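# Screw two feeder screws tightly into the housing holes

## Task

Take screws one at a time from the screw feeder and drive one into each of the two empty holes in the housing. A screw only counts as tight when the screwdriver motor turned it in and stopped on its own, shown as stopped_at_torque=1 in a tool result; after that, that screw must not be turned or moved again. A screw that was pushed in rather than turned has to be unscrewed completely and then driven in again. Once the last screw is tight, release it and raise the screwdriver well clear above the screw heads, away from the work.

## Robot and tools

Robot: a single UR3e arm carrying a powered screwdriver. The tool point is the tip of the hex key when nothing presses on it. The key points along the tool point's +z axis and can be pushed back up to 12 mm. A vacuum sleeve around the key can hold a screw. A flat block sticks out about 9 cm from the last joint's axis toward the tool's -y side and turns with the tool, so watch its clearance. The only camera is cam_wrist (504x504 fisheye, on the wrist).

Frames: the scene frame has its origin on the table top below the arm base, with +z up and +y to the left when looking along +x. The state line reports end_effector_position in metres and end_effector_quat_wxyz in this frame, plus velocities in m/s and rad/s. At long reach the printed position can be slightly off.

execute_actions: takes "actions", a list holding one item or nothing. An empty list returns the current state and sends no command. An item {"rows": [...], "steps": n} runs up to 15 control steps of 1/30 s each (15 if steps is omitted). Each row covers one step, and the last row repeats if there are fewer rows than steps. An item {"steps": n} with no rows is a wait of up to 300 steps, counted from the previous result, so your reply time is included. The optional "pictures" flag controls whether images come back. If a call is refused, nothing is sent.

Row layout: 9 numbers, each in [-1, 1], in this order: dx, dy, dz, rx, ry, rz, spindle, torque_limit, sleeve_vacuum.
- dx to rz form an offset for the tool point, expressed in the tool point's own axes. It is measured from the pose shown in the last result, or from the robot's current pose if no result has shown it yet or if this is a later call within the same reply. Every row is measured from that same base, not from the row before it. 1.0 means 0.6 m of travel or 180 degrees. rx, ry and rz together make one rotation vector. All zeros is not a pause: it drives the arm back to the base pose.
- spindle: +1 turns the key clockwise at 500 rpm, which screws in, and -1 unscrews. It needs 0.5 s to reach full speed. The value stays in effect between calls, so end an action with 0.
- torque_limit: maps linearly from 0.3 N m at -1 to 1.2 N m at +1.
- sleeve_vacuum: any value above 0.01 holds a screw, anything else releases it.
- torque_limit and sleeve_vacuum also keep their last values.

Each step, the commanded pose is clipped to within 100 mm and 16 degrees of the measured pose. Motion lags about 0.17 s, and large moves may not be finished when the result arrives, so check the result's pose and "Hand target".

move: target is one 9-number row, using the same offset rules as above. The tool point travels in a straight line over 0.5 to 10 s and is cut off at 10 s. It does not avoid obstacles. The tool values in the row are sent at the start of the move. speed is in m/s, from 0.002 to 0.5 with a default of 0.25; turning is limited to twice that value in rad/s. stop_force is in N, from 5 to 24, and is usable only after the scene has run 0.2 s. It ends the path once the push against the motion rises by that amount for 2 steps; the arm then steps back 2 steps and holds. Pair it with a very slow speed. Do not use it when moving away from a surface, or when the move also rotates the tool. The "move:" line reports how the move ended: done, off_target, moving, held, fault or contact, along with any limits (paced means the pose was clipped, held means steps were blocked). It also gives the remaining distance to the target.

wait: seconds, from 0 to 10. No new command is sent.
zoom_image: camera "cam_wrist" and region [x0, y0, x1, y1] in pixels, at most 504 on a side. Returns a closer view.
read_manual: section "licences"; returns licence text only.
finished_scene: scene is the number of the current scene.

Screwing procedure:
1. To pick up a screw from the feeder, place the tool point on the screw's axis, 2 mm below the top of the head, with vacuum on.
2. Engage the key by turning slowly with spindle between -0.2 and 0.2. A small negative value seats the key without driving; a positive one drives. screw_detected=1 (sleeve_vacuum_kpa above 30) means a screw head is closing the sleeve.
3. Take the screw to the hole and drive it with a positive spindle value. While it turns, lower the arm 0.7 mm per turn; the "turns" counter counts cumulative clockwise turns.
4. The motor stops on its own at 95 % of torque_limit, giving stopped_at_torque=1. After that, a positive spindle value does nothing until spindle has been at 0 or below for 0.5 s.
5. When unscrewing, the motor does not stop by itself. If turns stops decreasing, raise torque_limit.
6. After both screws are tight, set vacuum off and spindle 0, then lift straight up well clear of the heads.

Other result lines: "pose unreachable" and HELD mean the clearance check blocked or altered a command. Wrist force and Wrist torque are in the tool point's axes, with offsets of up to about 3.5 N and saturation near 30 N. Joint torques are rough readings only.

Things to avoid: joint torques above the load limits (shoulder pan and shoulder lift 50.2, elbow 26, wrists 8.37 N m) or any outside force of 150 N. Either one stops the arm for 10 s. The arm is stiff, so aiming even slightly past a firm surface can cause a fault; approach slowly and use stop_force. Also avoid motor overheating (MOTOR HOT warns at 70 °C, brakes engage at 85 °C), dropping screws, slamming or hard pushing, and knocking anything off the table. Loose objects can sometimes be bumped by outside pushes.

Each tool is called after ">>>" in YAML: its name, and indented under it one key for each argument.

## Session

>>> execute_actions:
  actions: []

Scene clock: 0.00 s of 6600.00 s.
end_effector_position=(+0.2766, +0.1272, +0.2270) sleeve_vacuum_kpa=0 screw_detected=0 stopped_at_torque=0 turns=0.00 end_effector_quat_wxyz=(-0.014, +0.661, +0.733, -0.159) end_effector_velocity=(-0.000, -0.001, -0.000) end_effector_angular_velocity=(-0.001, +0.001, -0.001)
Joint positions: [-0.576 -1.581  0.666 -0.657 -1.572 -0.574]
Joint velocities: [-0.     0.001  0.    -0.    -0.001  0.   ]
Joint torques (N m, as the arm reports them, + toward a larger angle): no reading
Motor temperatures (°C, as the motors report them): [27 35 28 43 35 42]
Wrist force (N, on the end effector, along its own x y z axes, offset not removed): no reading
Wrist torque (N m, same axes, about the end effector's origin, offset not removed): no reading
Hand target: +0.277, +0.127, +0.227; -0.014, +0.661, +0.733, -0.159

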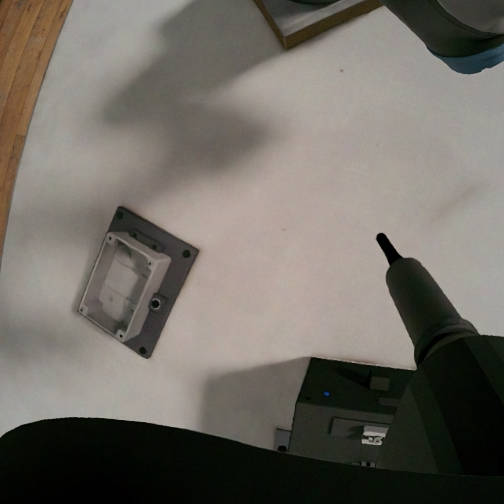

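>>> move:
  target: [0,0,0,-0.0815,0.0614,0,0,0,0]

>>> zoom_image:
  camera: "cam_wrist"
  region: [0,100,300,400]

Scene clock: 17.50 s of 6600.00 s.
end_effector_position=(+0.2763, +0.1273, +0.2270) sleeve_vacuum_kpa=0 screw_detected=0 stopped_at_torque=0 turns=0.00 end_effector_quat_wxyz=(-0.001, +0.670, +0.743, -0.001) end_effector_velocity=(-0.001, -0.001, +0.000) end_effector_angular_velocity=(+0.008, -0.014, +0.001)
Joint positions: [-1.287 -1.995  1.093 -0.553 -1.275 -1.303]
Joint velocities: [-0.057 -0.021  0.01   0.031  0.009 -0.061]
Joint torques (N m, as the arm reports them, + toward a larger angle): [-3.29 -0.8  -5.21 -0.9   1.06 -1.06]
Motor temperatures (°C, as the motors report them): [27 35 29 43 35 42]
Wrist force (N, on the end effector, along its own x y z axes, offset not removed): [-2.8 -2.2 0.0]
Wrist torque (N m, same axes, about the end effector's origin, offset not removed): [-0.57 0.78 0.17]
Hand target: +0.276, +0.127, +0.227; -0.001, +0.670, +0.743, -0.000
Off the commanded pose: 0.000 m, 0 deg.
After step 90, 13.13 s passed at rest.
move: done

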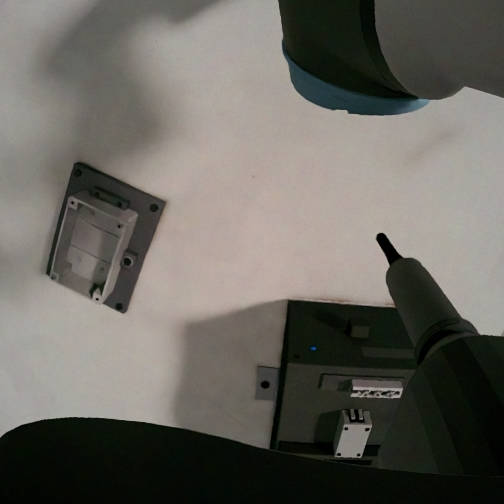

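Region (0, 100, 300, 400) of cam_wrist's 504x504 image, scaled by 1.680, with more detail than that image has.

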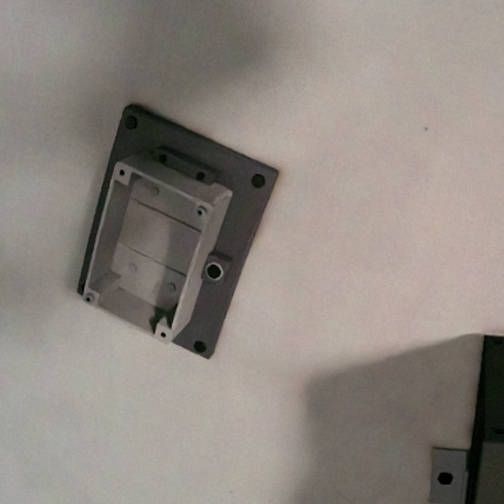

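>>> move:
  target: [0.08,0.3,0.08,0,0,0.033,0,0,0]

>>> zoom_image:
  camera: "cam_wrist"
  region: [250,180,450,380]

Scene clock: 31.33 s of 6600.00 s.
end_effector_position=(+0.4505, +0.1939, +0.1784) sleeve_vacuum_kpa=0 screw_detected=0 stopped_at_torque=0 turns=0.00 end_effector_quat_wxyz=(+0.000, +0.707, +0.707, +0.001) end_effector_velocity=(+0.001, -0.001, +0.001) end_effector_angular_velocity=(-0.006, +0.019, +0.001)
Joint positions: [-0.47  -1.317  0.618 -1.02  -1.285 -0.343]
Joint velocities: [ 0.012  0.069 -0.126  0.07  -0.014  0.007]
Joint torques (N m, as the arm reports them, + toward a larger angle): [  0.27 -13.95 -11.32  -1.27  -0.12   1.11]
Motor temperatures (°C, as the motors report them): [27 35 29 43 35 42]
Wrist force (N, on the end effector, along its own x y z axes, offset not removed): [-2.2 -2.2 -0.1]
Wrist torque (N m, same axes, about the end effector's origin, offset not removed): [-0.60 0.58 0.23]
Hand target: +0.451, +0.194, +0.179; -0.000, +0.707, +0.707, -0.000
Off the commanded pose: 0.000 m, 0 deg.
After step 90, 9.17 s passed at rest.
move: done

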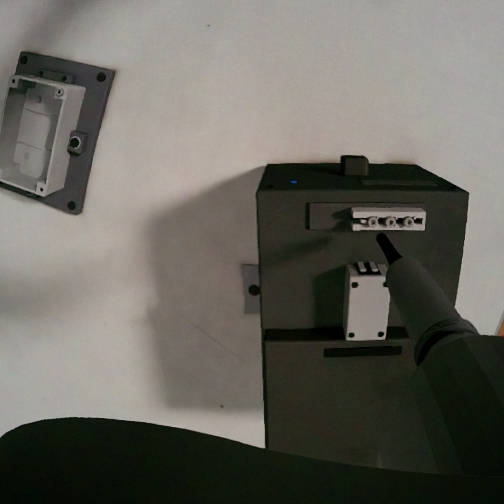

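Region (250, 180, 450, 380) of cam_wrist's 504x504 image, scaled by 2.520, with more detail than that image has.

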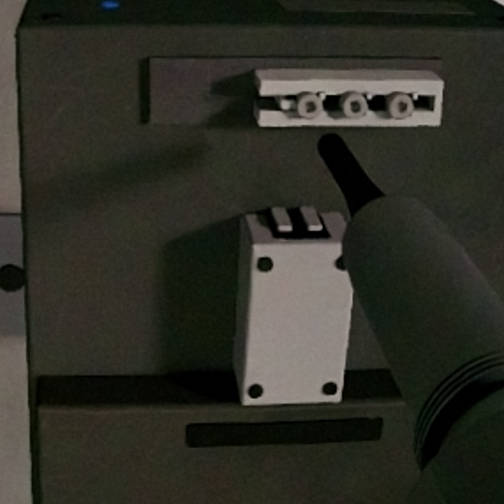

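>>> move:
  target: [0.015,0,0.04,0,0,0,0,0,0]
  speed: 0.05

>>> zoom_image:
  camera: "cam_wrist"
  region: [320,180,440,300]

Scene clock: 40.80 s of 6600.00 s.
end_effector_position=(+0.4506, +0.2029, +0.1547) sleeve_vacuum_kpa=0 screw_detected=0 stopped_at_torque=0 turns=0.00 end_effector_quat_wxyz=(-0.000, +0.707, +0.707, +0.000) end_effector_velocity=(-0.000, +0.001, -0.002) end_effector_angular_velocity=(+0.002, -0.005, +0.000)
Joint positions: [-0.422 -1.361  0.803 -1.173 -1.292 -0.294]
Joint velocities: [ 0.002 -0.016  0.035 -0.025  0.003  0.003]
Joint torques (N m, as the arm reports them, + toward a larger angle): [  1.5  -17.04  -7.36  -2.48   1.75   1.15]
Motor temperatures (°C, as the motors report them): [27 35 29 43 35 42]
Wrist force (N, on the end effector, along its own x y z axes, offset not removed): [-4.2 -3.1 -8.5]
Wrist torque (N m, same axes, about the end effector's origin, offset not removed): [-0.58 0.64 0.17]
Hand target: +0.451, +0.203, +0.154; +0.000, +0.707, +0.707, +0.001
Off the commanded pose: 0.000 m, 0 deg.
After step 90, 5.53 s passed at rest.
move: done

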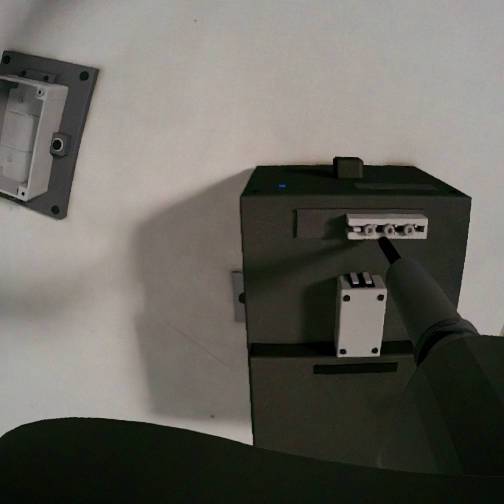

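Region (320, 180, 440, 300) of cam_wrist's 504x504 image, scaled by 4.200, with more detail than that image has.

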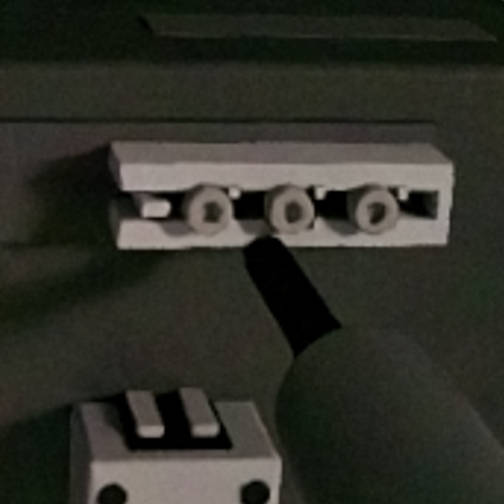

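>>> move:
  target: [0,0,-0.024,0,0,0,0,0,0]
  speed: 0.05

>>> move:
  target: [0.005,-0.012,0,0,0,0,0,0,0]
  speed: 0.05

>>> zoom_image:
  camera: "cam_wrist"
  region: [340,200,420,280]

Scene clock: 51.27 s of 6600.00 s.
end_effector_position=(+0.4506, +0.2029, +0.1688) sleeve_vacuum_kpa=0 screw_detected=0 stopped_at_torque=0 turns=0.00 end_effector_quat_wxyz=(+0.000, +0.707, +0.707, +0.001) end_effector_velocity=(+0.000, -0.001, +0.002) end_effector_angular_velocity=(-0.004, +0.004, -0.000)
Joint positions: [-0.435 -1.335  0.692 -1.085 -1.29  -0.307]
Joint velocities: [-0.001  0.018 -0.041  0.027 -0.005 -0.001]
Joint torques (N m, as the arm reports them, + toward a larger angle): [ -4.38 -13.85 -11.72  -1.4   -0.1   -1.  ]
Motor temperatures (°C, as the motors report them): [27 35 29 43 35 42]
Wrist force (N, on the end effector, along its own x y z axes, offset not removed): [-3.1 -3.0 -0.8]
Wrist torque (N m, same axes, about the end effector's origin, offset not removed): [-0.80 0.77 0.27]
Hand target: +0.451, +0.203, +0.169; -0.000, +0.707, +0.707, +0.000
Off the commanded pose: 0.000 m, 0 deg.
After step 90, 6.67 s passed at rest.
move: done

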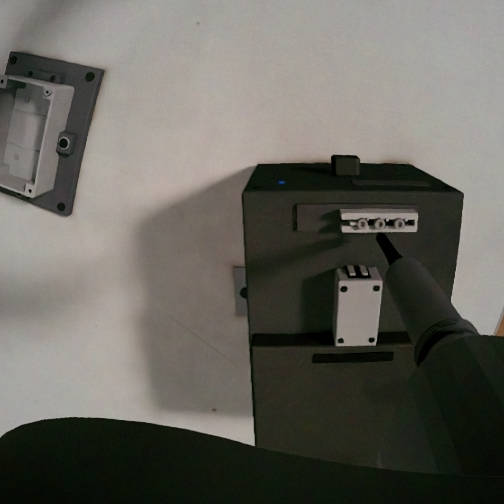

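Scene clock: 52.00 s of 6600.00 s.
end_effector_position=(+0.4435, +0.2057, +0.1688) sleeve_vacuum_kpa=0 screw_detected=0 stopped_at_torque=0 turns=0.00 end_effector_quat_wxyz=(+0.000, +0.707, +0.707, +0.000) end_effector_velocity=(-0.002, -0.001, -0.000) end_effector_angular_velocity=(-0.002, -0.001, -0.003)
Joint positions: [-0.433 -1.375  0.749 -1.103 -1.291 -0.305]
Joint velocities: [-0.002 -0.014  0.022 -0.008 -0.001  0.001]
Joint torques (N m, as the arm reports them, + toward a larger angle): [ -0.03 -18.    -8.81  -2.76   1.16   1.09]
Motor temperatures (°C, as the motors report them): [27 35 29 43 35 42]
Wrist force (N, on the end effector, along its own x y z axes, offset not removed): [-2.7 -2.5 -0.8]
Wrist torque (N m, same axes, about the end effector's origin, offset not removed): [-0.70 0.66 0.20]
Hand target: +0.443, +0.206, +0.169; +0.000, +0.707, +0.707, +0.001
Off the commanded pose: 0.000 m, 0 deg.
move: done

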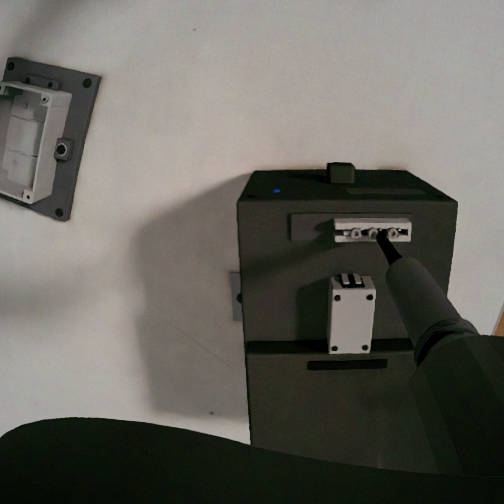

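Region (340, 200, 420, 280) of cam_wrist's 504x504 image, scaled by 6.300, with more detail than that image has.

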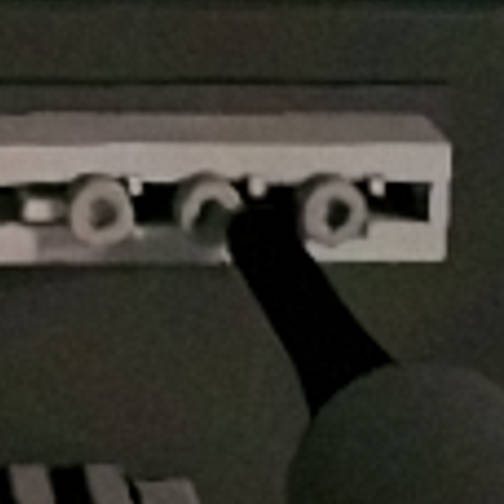

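>>> move:
  target: [-0.004,0,0.005,0,0,0,0,0,0]
  speed: 0.02

>>> zoom_image:
  camera: "cam_wrist"
  region: [340,200,420,280]

Scene clock: 58.73 s of 6600.00 s.
end_effector_position=(+0.4436, +0.2034, +0.1659) sleeve_vacuum_kpa=0 screw_detected=0 stopped_at_torque=0 turns=0.00 end_effector_quat_wxyz=(-0.000, +0.707, +0.707, +0.000) end_effector_velocity=(+0.000, -0.001, -0.001) end_effector_angular_velocity=(+0.001, -0.000, -0.001)
Joint positions: [-0.437 -1.382  0.776 -1.121 -1.29  -0.309]
Joint velocities: [-0.003 -0.003  0.013 -0.008  0.001 -0.003]
Joint torques (N m, as the arm reports them, + toward a larger angle): [ -3.74 -17.31  -8.05  -2.63   1.2   -1.12]
Motor temperatures (°C, as the motors report them): [27 35 29 43 35 42]
Wrist force (N, on the end effector, along its own x y z axes, offset not removed): [-2.4 -2.3 -3.4]
Wrist torque (N m, same axes, about the end effector's origin, offset not removed): [-0.64 0.75 0.20]
Hand target: +0.444, +0.203, +0.166; +0.000, +0.707, +0.707, +0.000
Off the commanded pose: 0.000 m, 0 deg.
After step 90, 3.03 s passed at rest.
move: done

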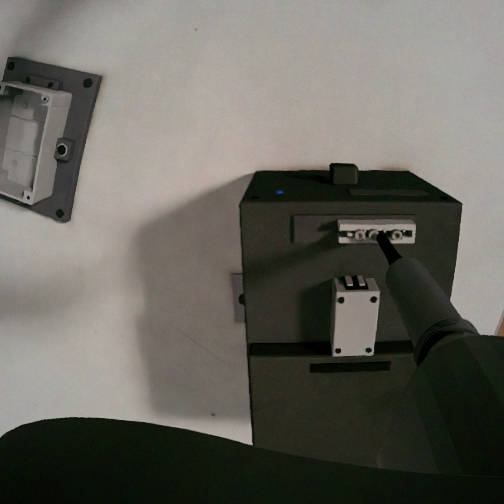

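Region (340, 200, 420, 280) of cam_wrist's 504x504 image, scaled by 6.300, with more detail than that image has.

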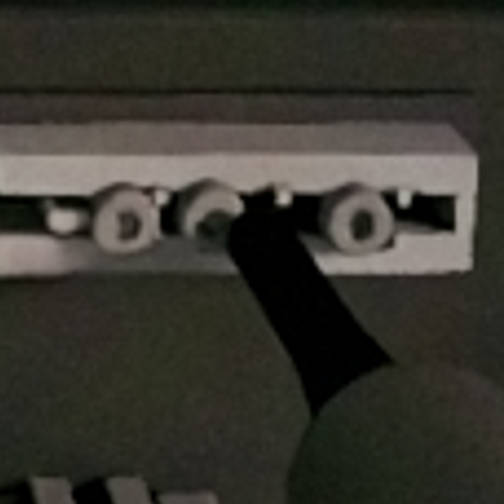

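>>> move:
  target: [0.002,0,-0.013,0,0,0,0,0,0]
  speed: 0.03

>>> move:
  target: [0.014,-0.002,0,0,0,0,0,0,0]
  speed: 0.03

>>> zoom_image:
  camera: "cam_wrist"
  region: [340,200,420,280]

Scene clock: 68.53 s of 6600.00 s.
end_effector_position=(+0.4435, +0.2046, +0.1735) sleeve_vacuum_kpa=0 screw_detected=0 stopped_at_torque=0 turns=0.00 end_effector_quat_wxyz=(+0.000, +0.707, +0.707, +0.001) end_effector_velocity=(+0.001, +0.000, +0.003) end_effector_angular_velocity=(-0.001, -0.001, +0.000)
Joint positions: [-0.44  -1.366  0.712 -1.073 -1.289 -0.313]
Joint velocities: [-0.001  0.01  -0.032  0.02  -0.    -0.   ]
Joint torques (N m, as the arm reports them, + toward a larger angle): [ -4.14 -13.18 -11.88  -1.31   0.46  -1.05]
Motor temperatures (°C, as the motors report them): [27 35 29 43 35 42]
Wrist force (N, on the end effector, along its own x y z axes, offset not removed): [-2.5 -1.9 -0.5]
Wrist torque (N m, same axes, about the end effector's origin, offset not removed): [-0.54 0.65 0.21]
Hand target: +0.444, +0.205, +0.174; +0.000, +0.707, +0.707, +0.000
Off the commanded pose: 0.000 m, 0 deg.
After step 90, 6.07 s passed at rest.
move: done

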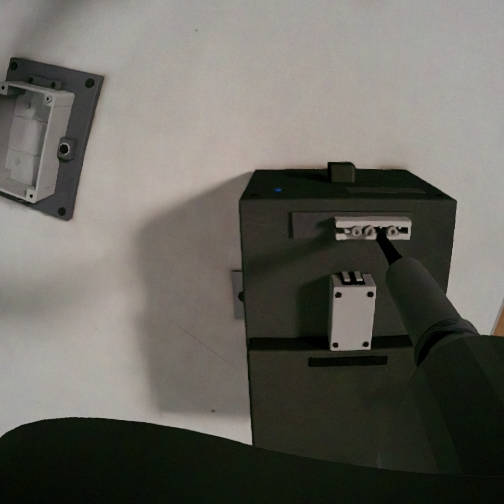

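Scene clock: 69.27 s of 6600.00 s.
end_effector_position=(+0.4424, +0.2128, +0.1735) sleeve_vacuum_kpa=0 screw_detected=0 stopped_at_torque=0 turns=0.00 end_effector_quat_wxyz=(+0.000, +0.707, +0.707, +0.001) end_effector_velocity=(-0.000, +0.002, -0.000) end_effector_angular_velocity=(+0.000, +0.000, -0.000)
Joint positions: [-0.417 -1.366  0.707 -1.074 -1.293 -0.288]
Joint velocities: [ 0.007  0.002 -0.003 -0.    -0.001  0.008]
Joint torques (N m, as the arm reports them, + toward a larger angle): [  0.29 -13.9  -11.59  -2.81  -0.16   1.07]
Motor temperatures (°C, as the motors report them): [27 35 29 43 35 42]
Wrist force (N, on the end effector, along its own x y z axes, offset not removed): [-2.3 -2.7 -0.4]
Wrist torque (N m, same axes, about the end effector's origin, offset not removed): [-0.75 0.58 0.20]
Hand target: +0.442, +0.213, +0.173; +0.000, +0.707, +0.707, +0.001
Off the commanded pose: 0.000 m, 0 deg.
move: done

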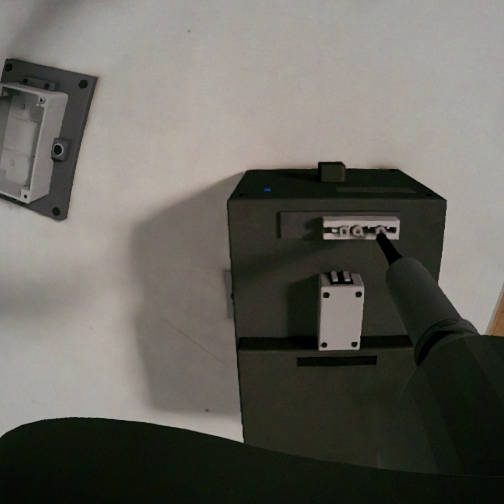

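Region (340, 200, 420, 280) of cam_wrist's 504x504 image, scaled by 6.300, with more detail than that image has.

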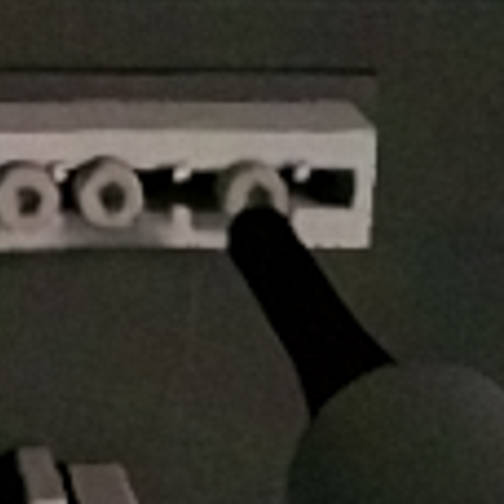

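>>> move:
  target: [0.002,-0.0028,0.002,0,0,0,0,0,0]
  speed: 0.01

>>> zoom_image:
  camera: "cam_wrist"
  region: [340,200,420,280]

Scene clock: 77.23 s of 6600.00 s.
end_effector_position=(+0.4408, +0.2140, +0.1724) sleeve_vacuum_kpa=0 screw_detected=0 stopped_at_torque=0 turns=0.00 end_effector_quat_wxyz=(+0.000, +0.707, +0.707, +0.001) end_effector_velocity=(-0.000, -0.000, -0.000) end_effector_angular_velocity=(-0.001, -0.001, -0.000)
Joint positions: [-0.414 -1.377  0.728 -1.086 -1.293 -0.285]
Joint velocities: [ 0.    -0.006  0.011 -0.007 -0.     0.001]
Joint torques (N m, as the arm reports them, + toward a larger angle): [  0.91 -18.57  -8.93  -2.82  -0.07   1.03]
Motor temperatures (°C, as the motors report them): [27 35 29 44 35 42]
Wrist force (N, on the end effector, along its own x y z axes, offset not removed): [-2.7 -2.9 0.1]
Wrist torque (N m, same axes, about the end effector's origin, offset not removed): [-0.78 0.74 0.26]
Hand target: +0.441, +0.214, +0.172; +0.000, +0.707, +0.707, +0.001
Off the commanded pose: 0.000 m, 0 deg.
After step 90, 4.27 s passed at rest.
move: done

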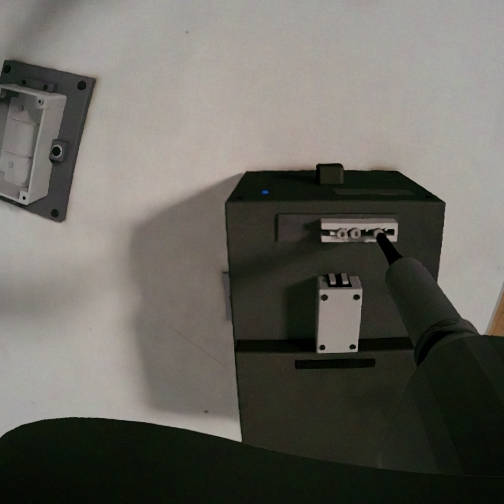

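Region (340, 200, 420, 280) of cam_wrist's 504x504 image, scaled by 6.300, with more detail than that image has.

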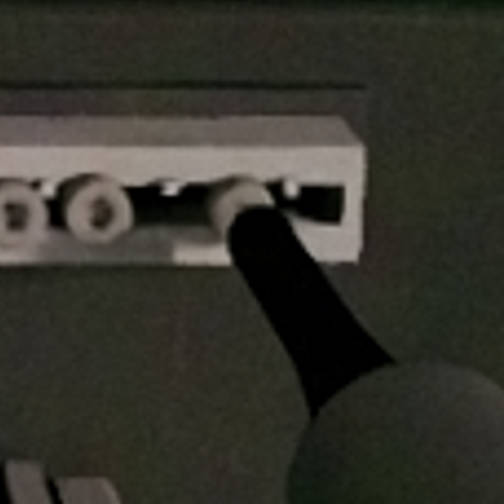

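On the axis line. Descend.

>>> move:
  target: [0,0,0.013,0,0,0,-0.15,0,1]
  speed: 0.005
  stop_force: 6

>>> execute_actions:
  actions:
    - {"rows":[[0,0,0,0,0,0,0,0,1]],"steps":5}

>>> zoom_image:
  camera: "cam_wrist"
  region: [340,200,420,280]

Scene clock: 85.10 s of 6600.00 s.
end_effector_position=(+0.4408, +0.2140, +0.1647) sleeve_vacuum_kpa=14 screw_detected=0 stopped_at_torque=0 turns=-2.18 end_effector_quat_wxyz=(+0.000, +0.707, +0.707, +0.001) end_effector_velocity=(+0.000, +0.000, -0.001) end_effector_angular_velocity=(-0.000, -0.001, +0.002)
Joint positions: [-0.407 -1.392  0.791 -1.135 -1.295 -0.278]
Joint velocities: [ 0.002 -0.003  0.01  -0.009 -0.     0.   ]
Joint torques (N m, as the arm reports them, + toward a larger angle): [ -0.79 -17.23  -8.32  -3.43  -1.02   1.28]
Motor temperatures (°C, as the motors report them): [27 35 29 44 35 42]
Wrist force (N, on the end effector, along its own x y z axes, offset not removed): [1.5 -4.0 -4.6]
Wrist torque (N m, same axes, about the end effector's origin, offset not removed): [-0.64 0.45 0.21]
Hand target: +0.441, +0.214, +0.165; +0.000, +0.707, +0.707, +0.001
Off the commanded pose: 0.000 m, 0 deg.
After step 90, 3.10 s passed at rest.
move: done

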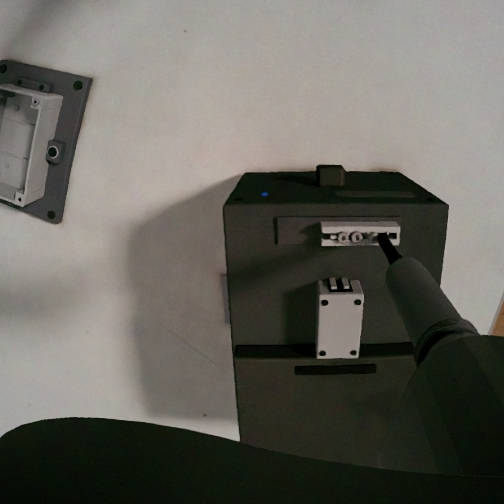

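Scene clock: 85.27 s of 6600.00 s.
end_effector_position=(+0.4408, +0.2140, +0.1647) sleeve_vacuum_kpa=14 screw_detected=0 stopped_at_torque=0 turns=-2.18 end_effector_quat_wxyz=(+0.000, +0.707, +0.707, +0.001) end_effector_velocity=(-0.000, +0.000, +0.000) end_effector_angular_velocity=(-0.000, +0.000, -0.000)
Joint positions: [-0.407 -1.392  0.791 -1.135 -1.295 -0.278]
Joint velocities: [ 0.001 -0.001  0.     0.001 -0.     0.001]
Joint torques (N m, as the arm reports them, + toward a larger angle): [ -0.98 -15.23 -10.48  -1.98  -0.93   1.05]
Motor temperatures (°C, as the motors report them): [27 35 29 44 35 42]
Wrist force (N, on the end effector, along its own x y z axes, offset not removed): [0.5 -3.5 -5.1]
Wrist torque (N m, same axes, about the end effector's origin, offset not removed): [-0.66 0.75 0.21]
Hand target: +0.441, +0.214, +0.165; +0.000, +0.707, +0.707, +0.001
Off the commanded pose: 0.000 m, 0 deg.
Steps of this call (steps 1 to 5: all 5 steps of this action). Readings (end_effector_position | what the end effector reports):
1: (+0.4408, +0.2140, +0.1647) | sleeve_vacuum_kpa=14 screw_detected=0 stopped_at_torque=0 turns=-2.18
2: (+0.4408, +0.2140, +0.1647) | sleeve_vacuum_kpa=14 screw_detected=0 stopped_at_torque=0 turns=-2.18
4: (+0.4408, +0.2140, +0.1647) | sleeve_vacuum_kpa=14 screw_detected=0 stopped_at_torque=0 turns=-2.18
5: the state above

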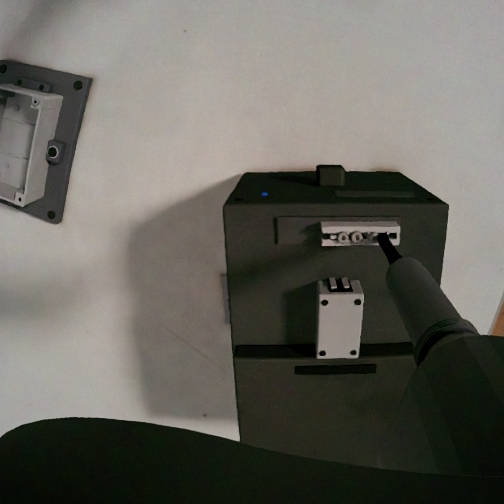

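Region (340, 200, 420, 280) of cam_wrist's 504x504 image, scaled by 6.300, with more detail than that image has.

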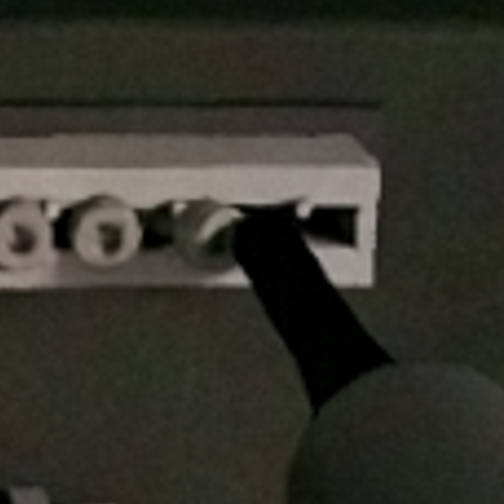

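>>> move:
  target: [0,0,-0.014,0,0,0,0,0,0]
  speed: 0.02

>>> move:
  target: [-0.008,0,0.002,0,0,0,0,0,0]
  speed: 0.02

>>> zoom_image:
  camera: "cam_wrist"
  region: [340,200,420,280]

Scene clock: 92.00 s of 6600.00 s.
end_effector_position=(+0.4408, +0.2140, +0.1728) sleeve_vacuum_kpa=0 screw_detected=0 stopped_at_torque=0 turns=-2.18 end_effector_quat_wxyz=(+0.000, +0.707, +0.707, +0.001) end_effector_velocity=(+0.000, +0.001, +0.003) end_effector_angular_velocity=(+0.001, +0.001, -0.000)
Joint positions: [-0.414 -1.377  0.726 -1.084 -1.293 -0.286]
Joint velocities: [-0.001  0.011 -0.032  0.022  0.001 -0.001]
Joint torques (N m, as the arm reports them, + toward a larger angle): [ -3.87 -14.01 -11.77  -1.4    1.2   -1.07]
Motor temperatures (°C, as the motors report them): [27 35 29 44 35 42]
Wrist force (N, on the end effector, along its own x y z axes, offset not removed): [-3.1 -2.6 0.2]
Wrist torque (N m, same axes, about the end effector's origin, offset not removed): [-0.74 0.85 0.20]
Hand target: +0.441, +0.214, +0.173; +0.000, +0.707, +0.707, +0.001
Off the commanded pose: 0.000 m, 0 deg.
After step 90, 3.00 s passed at rest.
move: done

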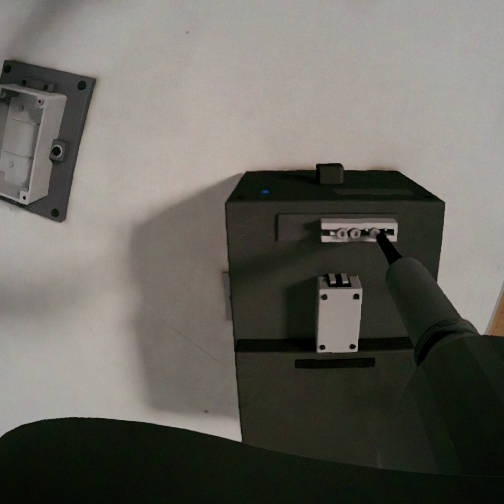

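Scene clock: 92.70 s of 6600.00 s.
end_effector_position=(+0.4408, +0.2094, +0.1716) sleeve_vacuum_kpa=0 screw_detected=0 stopped_at_torque=0 turns=-2.18 end_effector_quat_wxyz=(+0.000, +0.707, +0.707, +0.001) end_effector_velocity=(-0.000, -0.001, -0.001) end_effector_angular_velocity=(+0.002, +0.000, -0.000)
Joint positions: [-0.427 -1.383  0.745 -1.092 -1.291 -0.299]
Joint velocities: [-0.005 -0.004  0.01  -0.004  0.002 -0.006]
Joint torques (N m, as the arm reports them, + toward a larger angle): [ -4.11 -18.04  -8.91  -2.86   1.61  -1.05]
Motor temperatures (°C, as the motors report them): [27 35 29 44 35 42]
Wrist force (N, on the end effector, along its own x y z axes, offset not removed): [-2.6 -2.1 0.1]
Wrist torque (N m, same axes, about the end effector's origin, offset not removed): [-0.54 0.71 0.19]
Hand target: +0.441, +0.209, +0.172; +0.000, +0.707, +0.707, +0.001
Off the commanded pose: 0.000 m, 0 deg.
move: done

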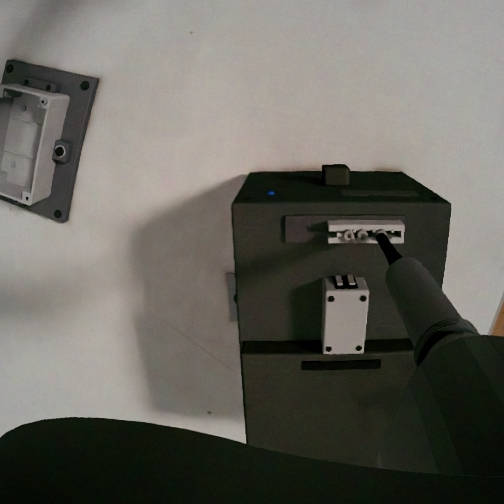

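Region (340, 200, 420, 280) of cam_wrist's 504x504 image, scaled by 6.300, with more detail than that image has.

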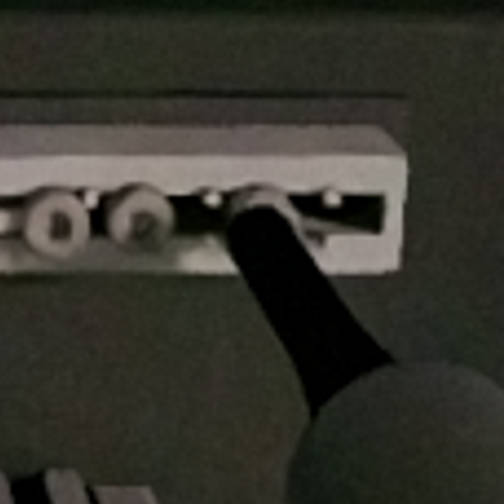

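>>> move:
  target: [0,-0.001,0.004,0,0,0,0,0,0]
  speed: 0.005

>>> zoom_image:
  camera: "cam_wrist"
  region: [340,200,420,280]

>>> move:
  target: [0,0,0.006,0,0,0,-0.1,0,1]
  speed: 0.003

>>> execute_actions:
  actions:
    - {"rows":[[0,0,0,0,0,0,0,0,1]],"steps":5}

>>> zoom_image:
  camera: "cam_wrist"
  region: [340,200,420,280]

Scene clock: 101.57 s of 6600.00 s.
end_effector_position=(+0.4402, +0.2094, +0.1693) sleeve_vacuum_kpa=0 screw_detected=0 stopped_at_torque=0 turns=-2.18 end_effector_quat_wxyz=(+0.000, +0.707, +0.707, +0.001) end_effector_velocity=(+0.000, +0.000, -0.001) end_effector_angular_velocity=(+0.000, -0.002, +0.001)
Joint positions: [-0.426 -1.391  0.768 -1.108 -1.291 -0.297]
Joint velocities: [ 0.001 -0.005  0.012 -0.009  0.001  0.001]
Joint torques (N m, as the arm reports them, + toward a larger angle): [  0.58 -18.05  -8.86  -2.75  -0.08   1.03]
Motor temperatures (°C, as the motors report them): [27 35 29 44 35 42]
Wrist force (N, on the end effector, along its own x y z axes, offset not removed): [-2.1 -2.6 -0.3]
Wrist torque (N m, same axes, about the end effector's origin, offset not removed): [-0.74 0.56 0.22]
Hand target: +0.440, +0.209, +0.169; +0.000, +0.707, +0.707, +0.001
Off the commanded pose: 0.000 m, 0 deg.
After step 90, 5.17 s passed at rest.
move: done

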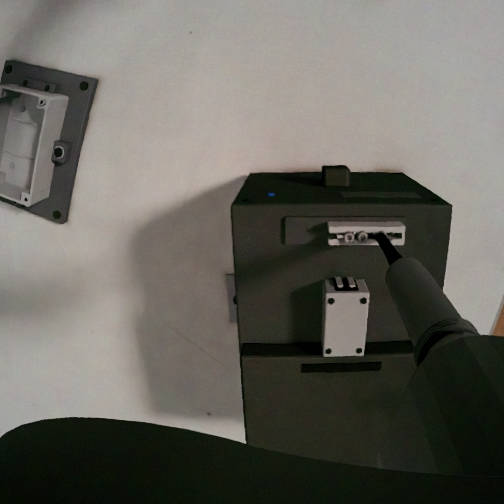

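Region (340, 200, 420, 280) of cam_wrist's 504x504 image, scaled by 6.300, with more detail than that image has.

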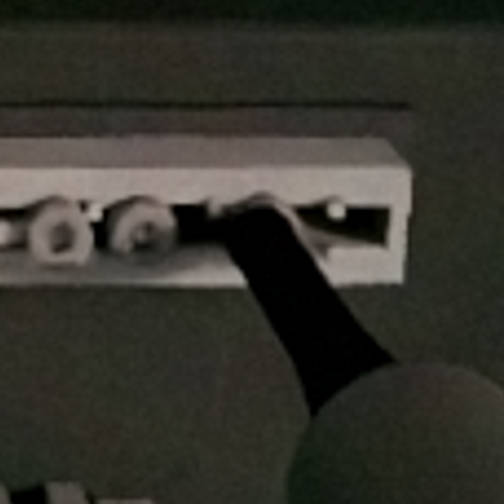

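Scene clock: 103.00 s of 6600.00 s.
end_effector_position=(+0.4402, +0.2094, +0.1658) sleeve_vacuum_kpa=14 screw_detected=0 stopped_at_torque=0 turns=-3.37 end_effector_quat_wxyz=(+0.000, +0.707, +0.707, +0.001) end_effector_velocity=(-0.000, -0.000, -0.001) end_effector_angular_velocity=(-0.001, +0.000, -0.000)
Joint positions: [-0.422 -1.398  0.796 -1.13  -1.292 -0.294]
Joint velocities: [ 0.001 -0.001  0.006 -0.005 -0.001  0.001]
Joint torques (N m, as the arm reports them, + toward a larger angle): [  0.78 -16.5   -7.95  -2.64  -0.4    1.07]
Motor temperatures (°C, as the motors report them): [27 35 29 44 35 42]
Wrist force (N, on the end effector, along its own x y z axes, offset not removed): [-2.5 -1.8 -4.1]
Wrist torque (N m, same axes, about the end effector's origin, offset not removed): [-0.54 0.65 0.17]
Hand target: +0.440, +0.209, +0.166; +0.000, +0.707, +0.707, +0.001
Off the commanded pose: 0.000 m, 0 deg.
move: done

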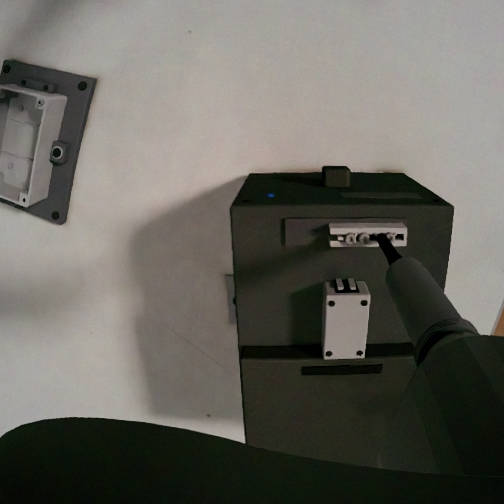

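Scene clock: 103.17 s of 6600.00 s.
end_effector_position=(+0.4402, +0.2094, +0.1658) sleeve_vacuum_kpa=14 screw_detected=0 stopped_at_torque=0 turns=-3.37 end_effector_quat_wxyz=(+0.000, +0.707, +0.707, +0.001) end_effector_velocity=(+0.000, -0.001, +0.000) end_effector_angular_velocity=(-0.001, -0.000, -0.001)
Joint positions: [-0.422 -1.398  0.796 -1.13  -1.292 -0.294]
Joint velocities: [-0.001 -0.001  0.     0.    -0.001  0.   ]
Joint torques (N m, as the arm reports them, + toward a larger angle): [  0.67 -16.16  -9.35  -1.96  -0.41   1.02]
Motor temperatures (°C, as the motors report them): [27 35 29 44 35 42]
Wrist force (N, on the end effector, along its own x y z axes, offset not removed): [-3.3 -2.4 -4.4]
Wrist torque (N m, same axes, about the end effector's origin, offset not removed): [-0.76 0.86 0.24]
Hand target: +0.440, +0.209, +0.166; +0.000, +0.707, +0.707, +0.001
Off the commanded pose: 0.000 m, 0 deg.
Steps of this call (steps 1 to 5: all 5 steps of this action). Readings (end_effector_position | what the end effector reports):
1: (+0.4402, +0.2094, +0.1658) | sleeve_vacuum_kpa=14 screw_detected=0 stopped_at_torque=0 turns=-3.37
2: (+0.4402, +0.2094, +0.1658) | sleeve_vacuum_kpa=14 screw_detected=0 stopped_at_torque=0 turns=-3.37
4: (+0.4402, +0.2094, +0.1658) | sleeve_vacuum_kpa=14 screw_detected=0 stopped_at_torque=0 turns=-3.37
5: the state above

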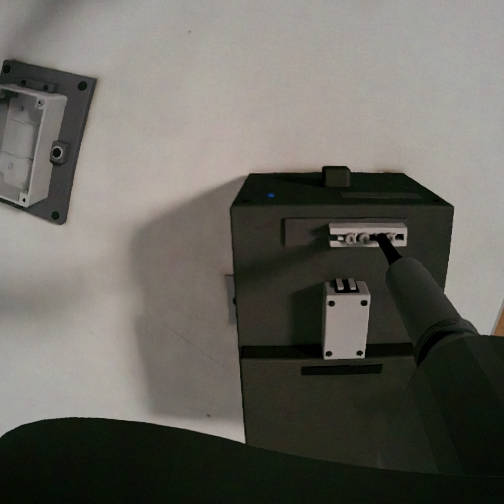

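Region (340, 200, 420, 280) of cam_wrist's 504x504 image, scaled by 6.300, with more detail than that image has.

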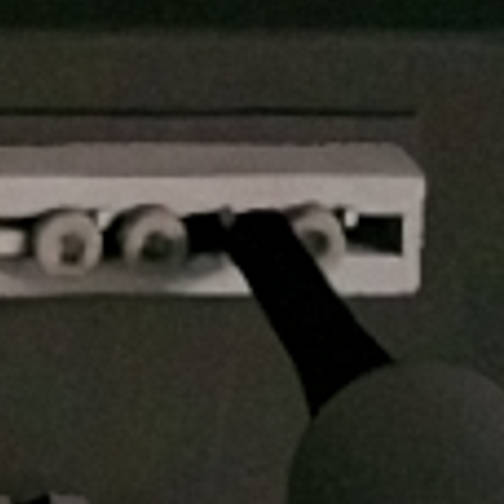

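>>> move:
  target: [0,0,-0.01,0,0,0,0,0,0]
  speed: 0.02

>>> zoom_image:
  camera: "cam_wrist"
  region: [340,200,420,280]

>>> move:
  target: [0.006,0,0.003,0,0,0,0,0,0]
  speed: 0.01

>>> zoom_image:
  camera: "cam_wrist"
  region: [340,200,420,280]

Scene clock: 113.83 s of 6600.00 s.
end_effector_position=(+0.4402, +0.2094, +0.1715) sleeve_vacuum_kpa=0 screw_detected=0 stopped_at_torque=0 turns=-3.37 end_effector_quat_wxyz=(+0.000, +0.707, +0.707, +0.001) end_effector_velocity=(+0.000, +0.000, +0.002) end_effector_angular_velocity=(-0.000, +0.002, +0.001)
Joint positions: [-0.428 -1.387  0.751 -1.095 -1.291 -0.299]
Joint velocities: [-0.001  0.01  -0.026  0.018 -0.001 -0.002]
Joint torques (N m, as the arm reports them, + toward a larger angle): [ -4.43 -13.96 -11.74  -1.24   1.48  -0.97]
Motor temperatures (°C, as the motors report them): [27 35 29 44 35 42]
Wrist force (N, on the end effector, along its own x y z axes, offset not removed): [-1.9 -2.1 -0.3]
Wrist torque (N m, same axes, about the end effector's origin, offset not removed): [-0.55 0.47 0.17]
Hand target: +0.440, +0.209, +0.172; +0.000, +0.707, +0.707, +0.001
Off the commanded pose: 0.000 m, 0 deg.
After step 90, 6.97 s passed at rest.
move: done

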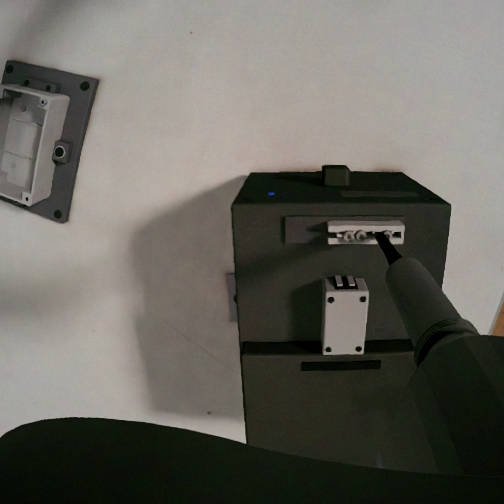

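Region (340, 200, 420, 280) of cam_wrist's 504x504 image, scaled by 6.300, with more detail than that image has.

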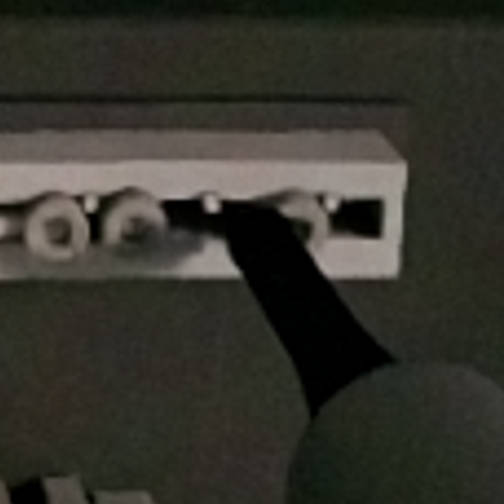

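Scene clock: 114.53 s of 6600.00 s.
end_effector_position=(+0.4402, +0.2128, +0.1698) sleeve_vacuum_kpa=0 screw_detected=0 stopped_at_torque=0 turns=-3.37 end_effector_quat_wxyz=(+0.000, +0.707, +0.707, +0.001) end_effector_velocity=(-0.000, +0.001, -0.001) end_effector_angular_velocity=(-0.000, +0.002, -0.000)
Joint positions: [-0.416 -1.388  0.759 -1.105 -1.293 -0.287]
Joint velocities: [ 0.005  0.     0.004 -0.004 -0.002  0.005]
Joint torques (N m, as the arm reports them, + toward a larger angle): [  1.17 -18.24  -8.67  -2.79  -0.08   1.2 ]
Motor temperatures (°C, as the motors report them): [27 35 29 44 35 42]
Wrist force (N, on the end effector, along its own x y z axes, offset not removed): [-2.8 -2.3 -0.5]
Wrist torque (N m, same axes, about the end effector's origin, offset not removed): [-0.62 0.74 0.20]
Hand target: +0.440, +0.213, +0.170; +0.000, +0.707, +0.707, +0.001
Off the commanded pose: 0.000 m, 0 deg.
move: done

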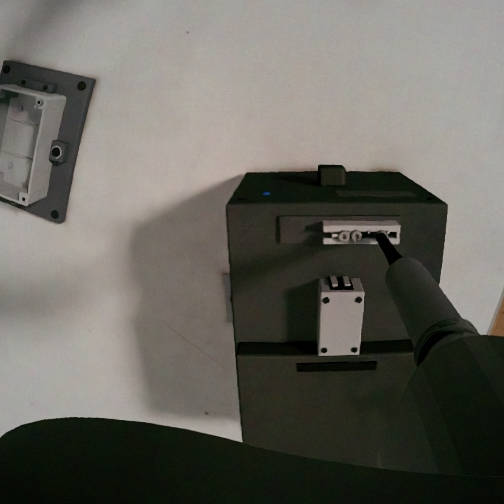

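Region (340, 200, 420, 280) of cam_wrist's 504x504 image, scaled by 6.300, with more detail than that image has.

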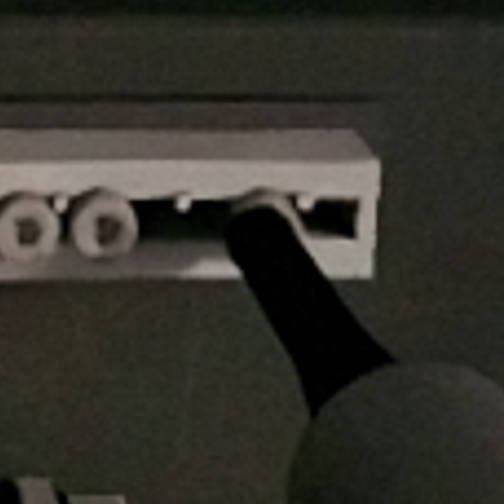

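>>> move:
  target: [0.0021,-0.0015,0,0,0,0,0,0,0]
  speed: 0.005

>>> zoom_image:
  camera: "cam_wrist"
  region: [340,200,420,280]

>>> move:
  target: [0,0,0.007,0,0,0,-0.1,0,1]
  speed: 0.003

>>> execute_actions:
  actions:
    - {"rows":[[0,0,0,0,0,0,0,0,1]],"steps":5}

>>> zoom_image:
  camera: "cam_wrist"
  region: [340,200,420,280]

Scene clock: 123.07 s of 6600.00 s.
end_effector_position=(+0.4393, +0.2140, +0.1698) sleeve_vacuum_kpa=0 screw_detected=0 stopped_at_torque=0 turns=-3.37 end_effector_quat_wxyz=(+0.000, +0.707, +0.707, +0.001) end_effector_velocity=(-0.000, +0.000, +0.000) end_effector_angular_velocity=(-0.001, -0.001, -0.000)
Joint positions: [-0.413 -1.391  0.763 -1.107 -1.293 -0.284]
Joint velocities: [ 0.001 -0.002  0.002 -0.001 -0.001  0.001]
Joint torques (N m, as the arm reports them, + toward a larger angle): [  1.21 -17.42  -8.77  -2.87  -0.11   1.15]
Motor temperatures (°C, as the motors report them): [27 35 29 44 35 42]
Wrist force (N, on the end effector, along its own x y z axes, offset not removed): [-2.9 -2.5 -0.5]
Wrist torque (N m, same axes, about the end effector's origin, offset not removed): [-0.65 0.76 0.21]
Hand target: +0.439, +0.214, +0.170; +0.000, +0.707, +0.707, +0.001
Off the commanded pose: 0.000 m, 0 deg.
After step 90, 4.83 s passed at rest.
move: done

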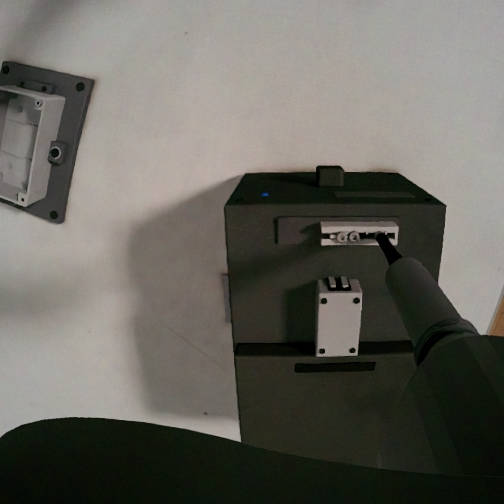

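Region (340, 200, 420, 280) of cam_wrist's 504x504 image, scaled by 6.300, with more detail than that image has.

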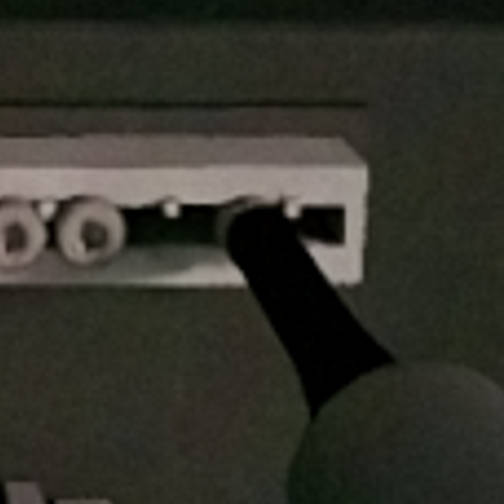

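Scene clock: 124.70 s of 6600.00 s.
end_effector_position=(+0.4394, +0.2141, +0.1657) sleeve_vacuum_kpa=39 screw_detected=1 stopped_at_torque=0 turns=-4.72 end_effector_quat_wxyz=(+0.000, +0.707, +0.707, +0.001) end_effector_velocity=(+0.000, -0.000, -0.000) end_effector_angular_velocity=(+0.000, -0.001, +0.000)
Joint positions: [-0.409 -1.399  0.796 -1.133 -1.294 -0.28 ]
Joint velocities: [-0.    -0.002  0.005 -0.004  0.001 -0.   ]
Joint torques (N m, as the arm reports them, + toward a larger angle): [  1.08 -16.46  -7.5   -1.84  -0.91   0.91]
Motor temperatures (°C, as the motors report them): [27 35 29 44 35 42]
Wrist force (N, on the end effector, along its own x y z axes, offset not removed): [-1.7 0.3 -3.7]
Wrist torque (N m, same axes, about the end effector's origin, offset not removed): [-0.58 0.71 0.21]
Hand target: +0.439, +0.214, +0.166; +0.000, +0.707, +0.707, +0.001
Off the commanded pose: 0.000 m, 0 deg.
move: done

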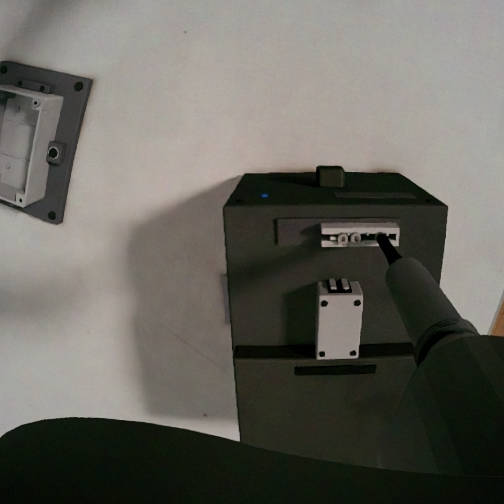

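Scene clock: 124.87 s of 6600.00 s.
end_effector_position=(+0.4394, +0.2141, +0.1657) sleeve_vacuum_kpa=39 screw_detected=1 stopped_at_torque=0 turns=-4.72 end_effector_quat_wxyz=(+0.000, +0.707, +0.707, +0.001) end_effector_velocity=(+0.000, -0.001, +0.000) end_effector_angular_velocity=(-0.000, -0.001, -0.002)
Joint positions: [-0.409 -1.399  0.796 -1.133 -1.294 -0.28 ]
Joint velocities: [-0.002 -0.001  0.    -0.     0.     0.   ]
Joint torques (N m, as the arm reports them, + toward a larger angle): [  0.73 -15.95  -8.86  -1.34  -0.88   0.84]
Motor temperatures (°C, as the motors report them): [27 35 29 44 35 42]
Wrist force (N, on the end effector, along its own x y z axes, offset not removed): [-1.8 -0.4 -4.1]
Wrist torque (N m, same axes, about the end effector's origin, offset not removed): [-0.81 0.75 0.24]
Hand target: +0.439, +0.214, +0.166; +0.000, +0.707, +0.707, +0.001
Off the commanded pose: 0.000 m, 0 deg.
Steps of this call (steps 1 to 5: all 5 steps of this action). Readings (end_effector_position | what the end effector reports):
1: (+0.4394, +0.2141, +0.1657) | sleeve_vacuum_kpa=39 screw_detected=1 stopped_at_torque=0 turns=-4.72
2: (+0.4394, +0.2141, +0.1657) | sleeve_vacuum_kpa=39 screw_detected=1 stopped_at_torque=0 turns=-4.72
4: (+0.4394, +0.2141, +0.1657) | sleeve_vacuum_kpa=39 screw_detected=1 stopped_at_torque=0 turns=-4.72
5: the state above

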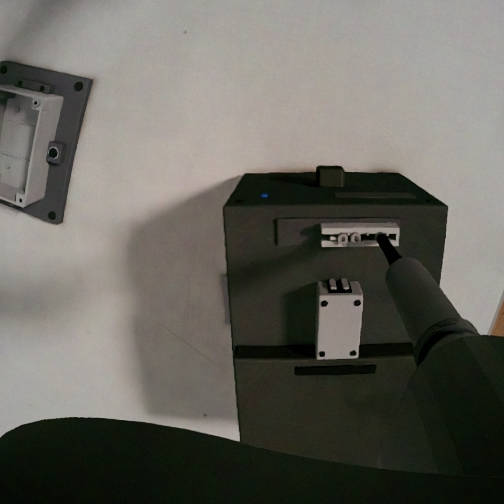

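Region (340, 200, 420, 280) of cam_wrist's 504x504 image, scaled by 6.300, with more detail than that image has.

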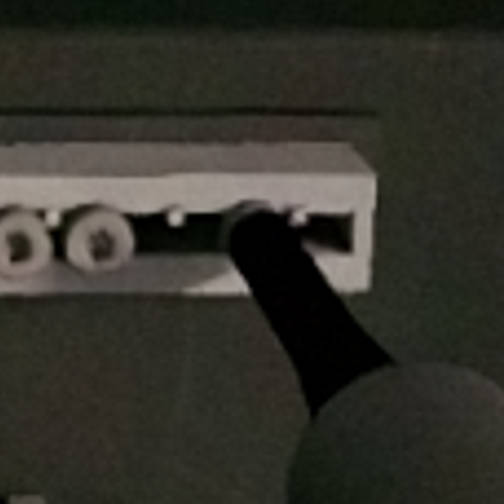

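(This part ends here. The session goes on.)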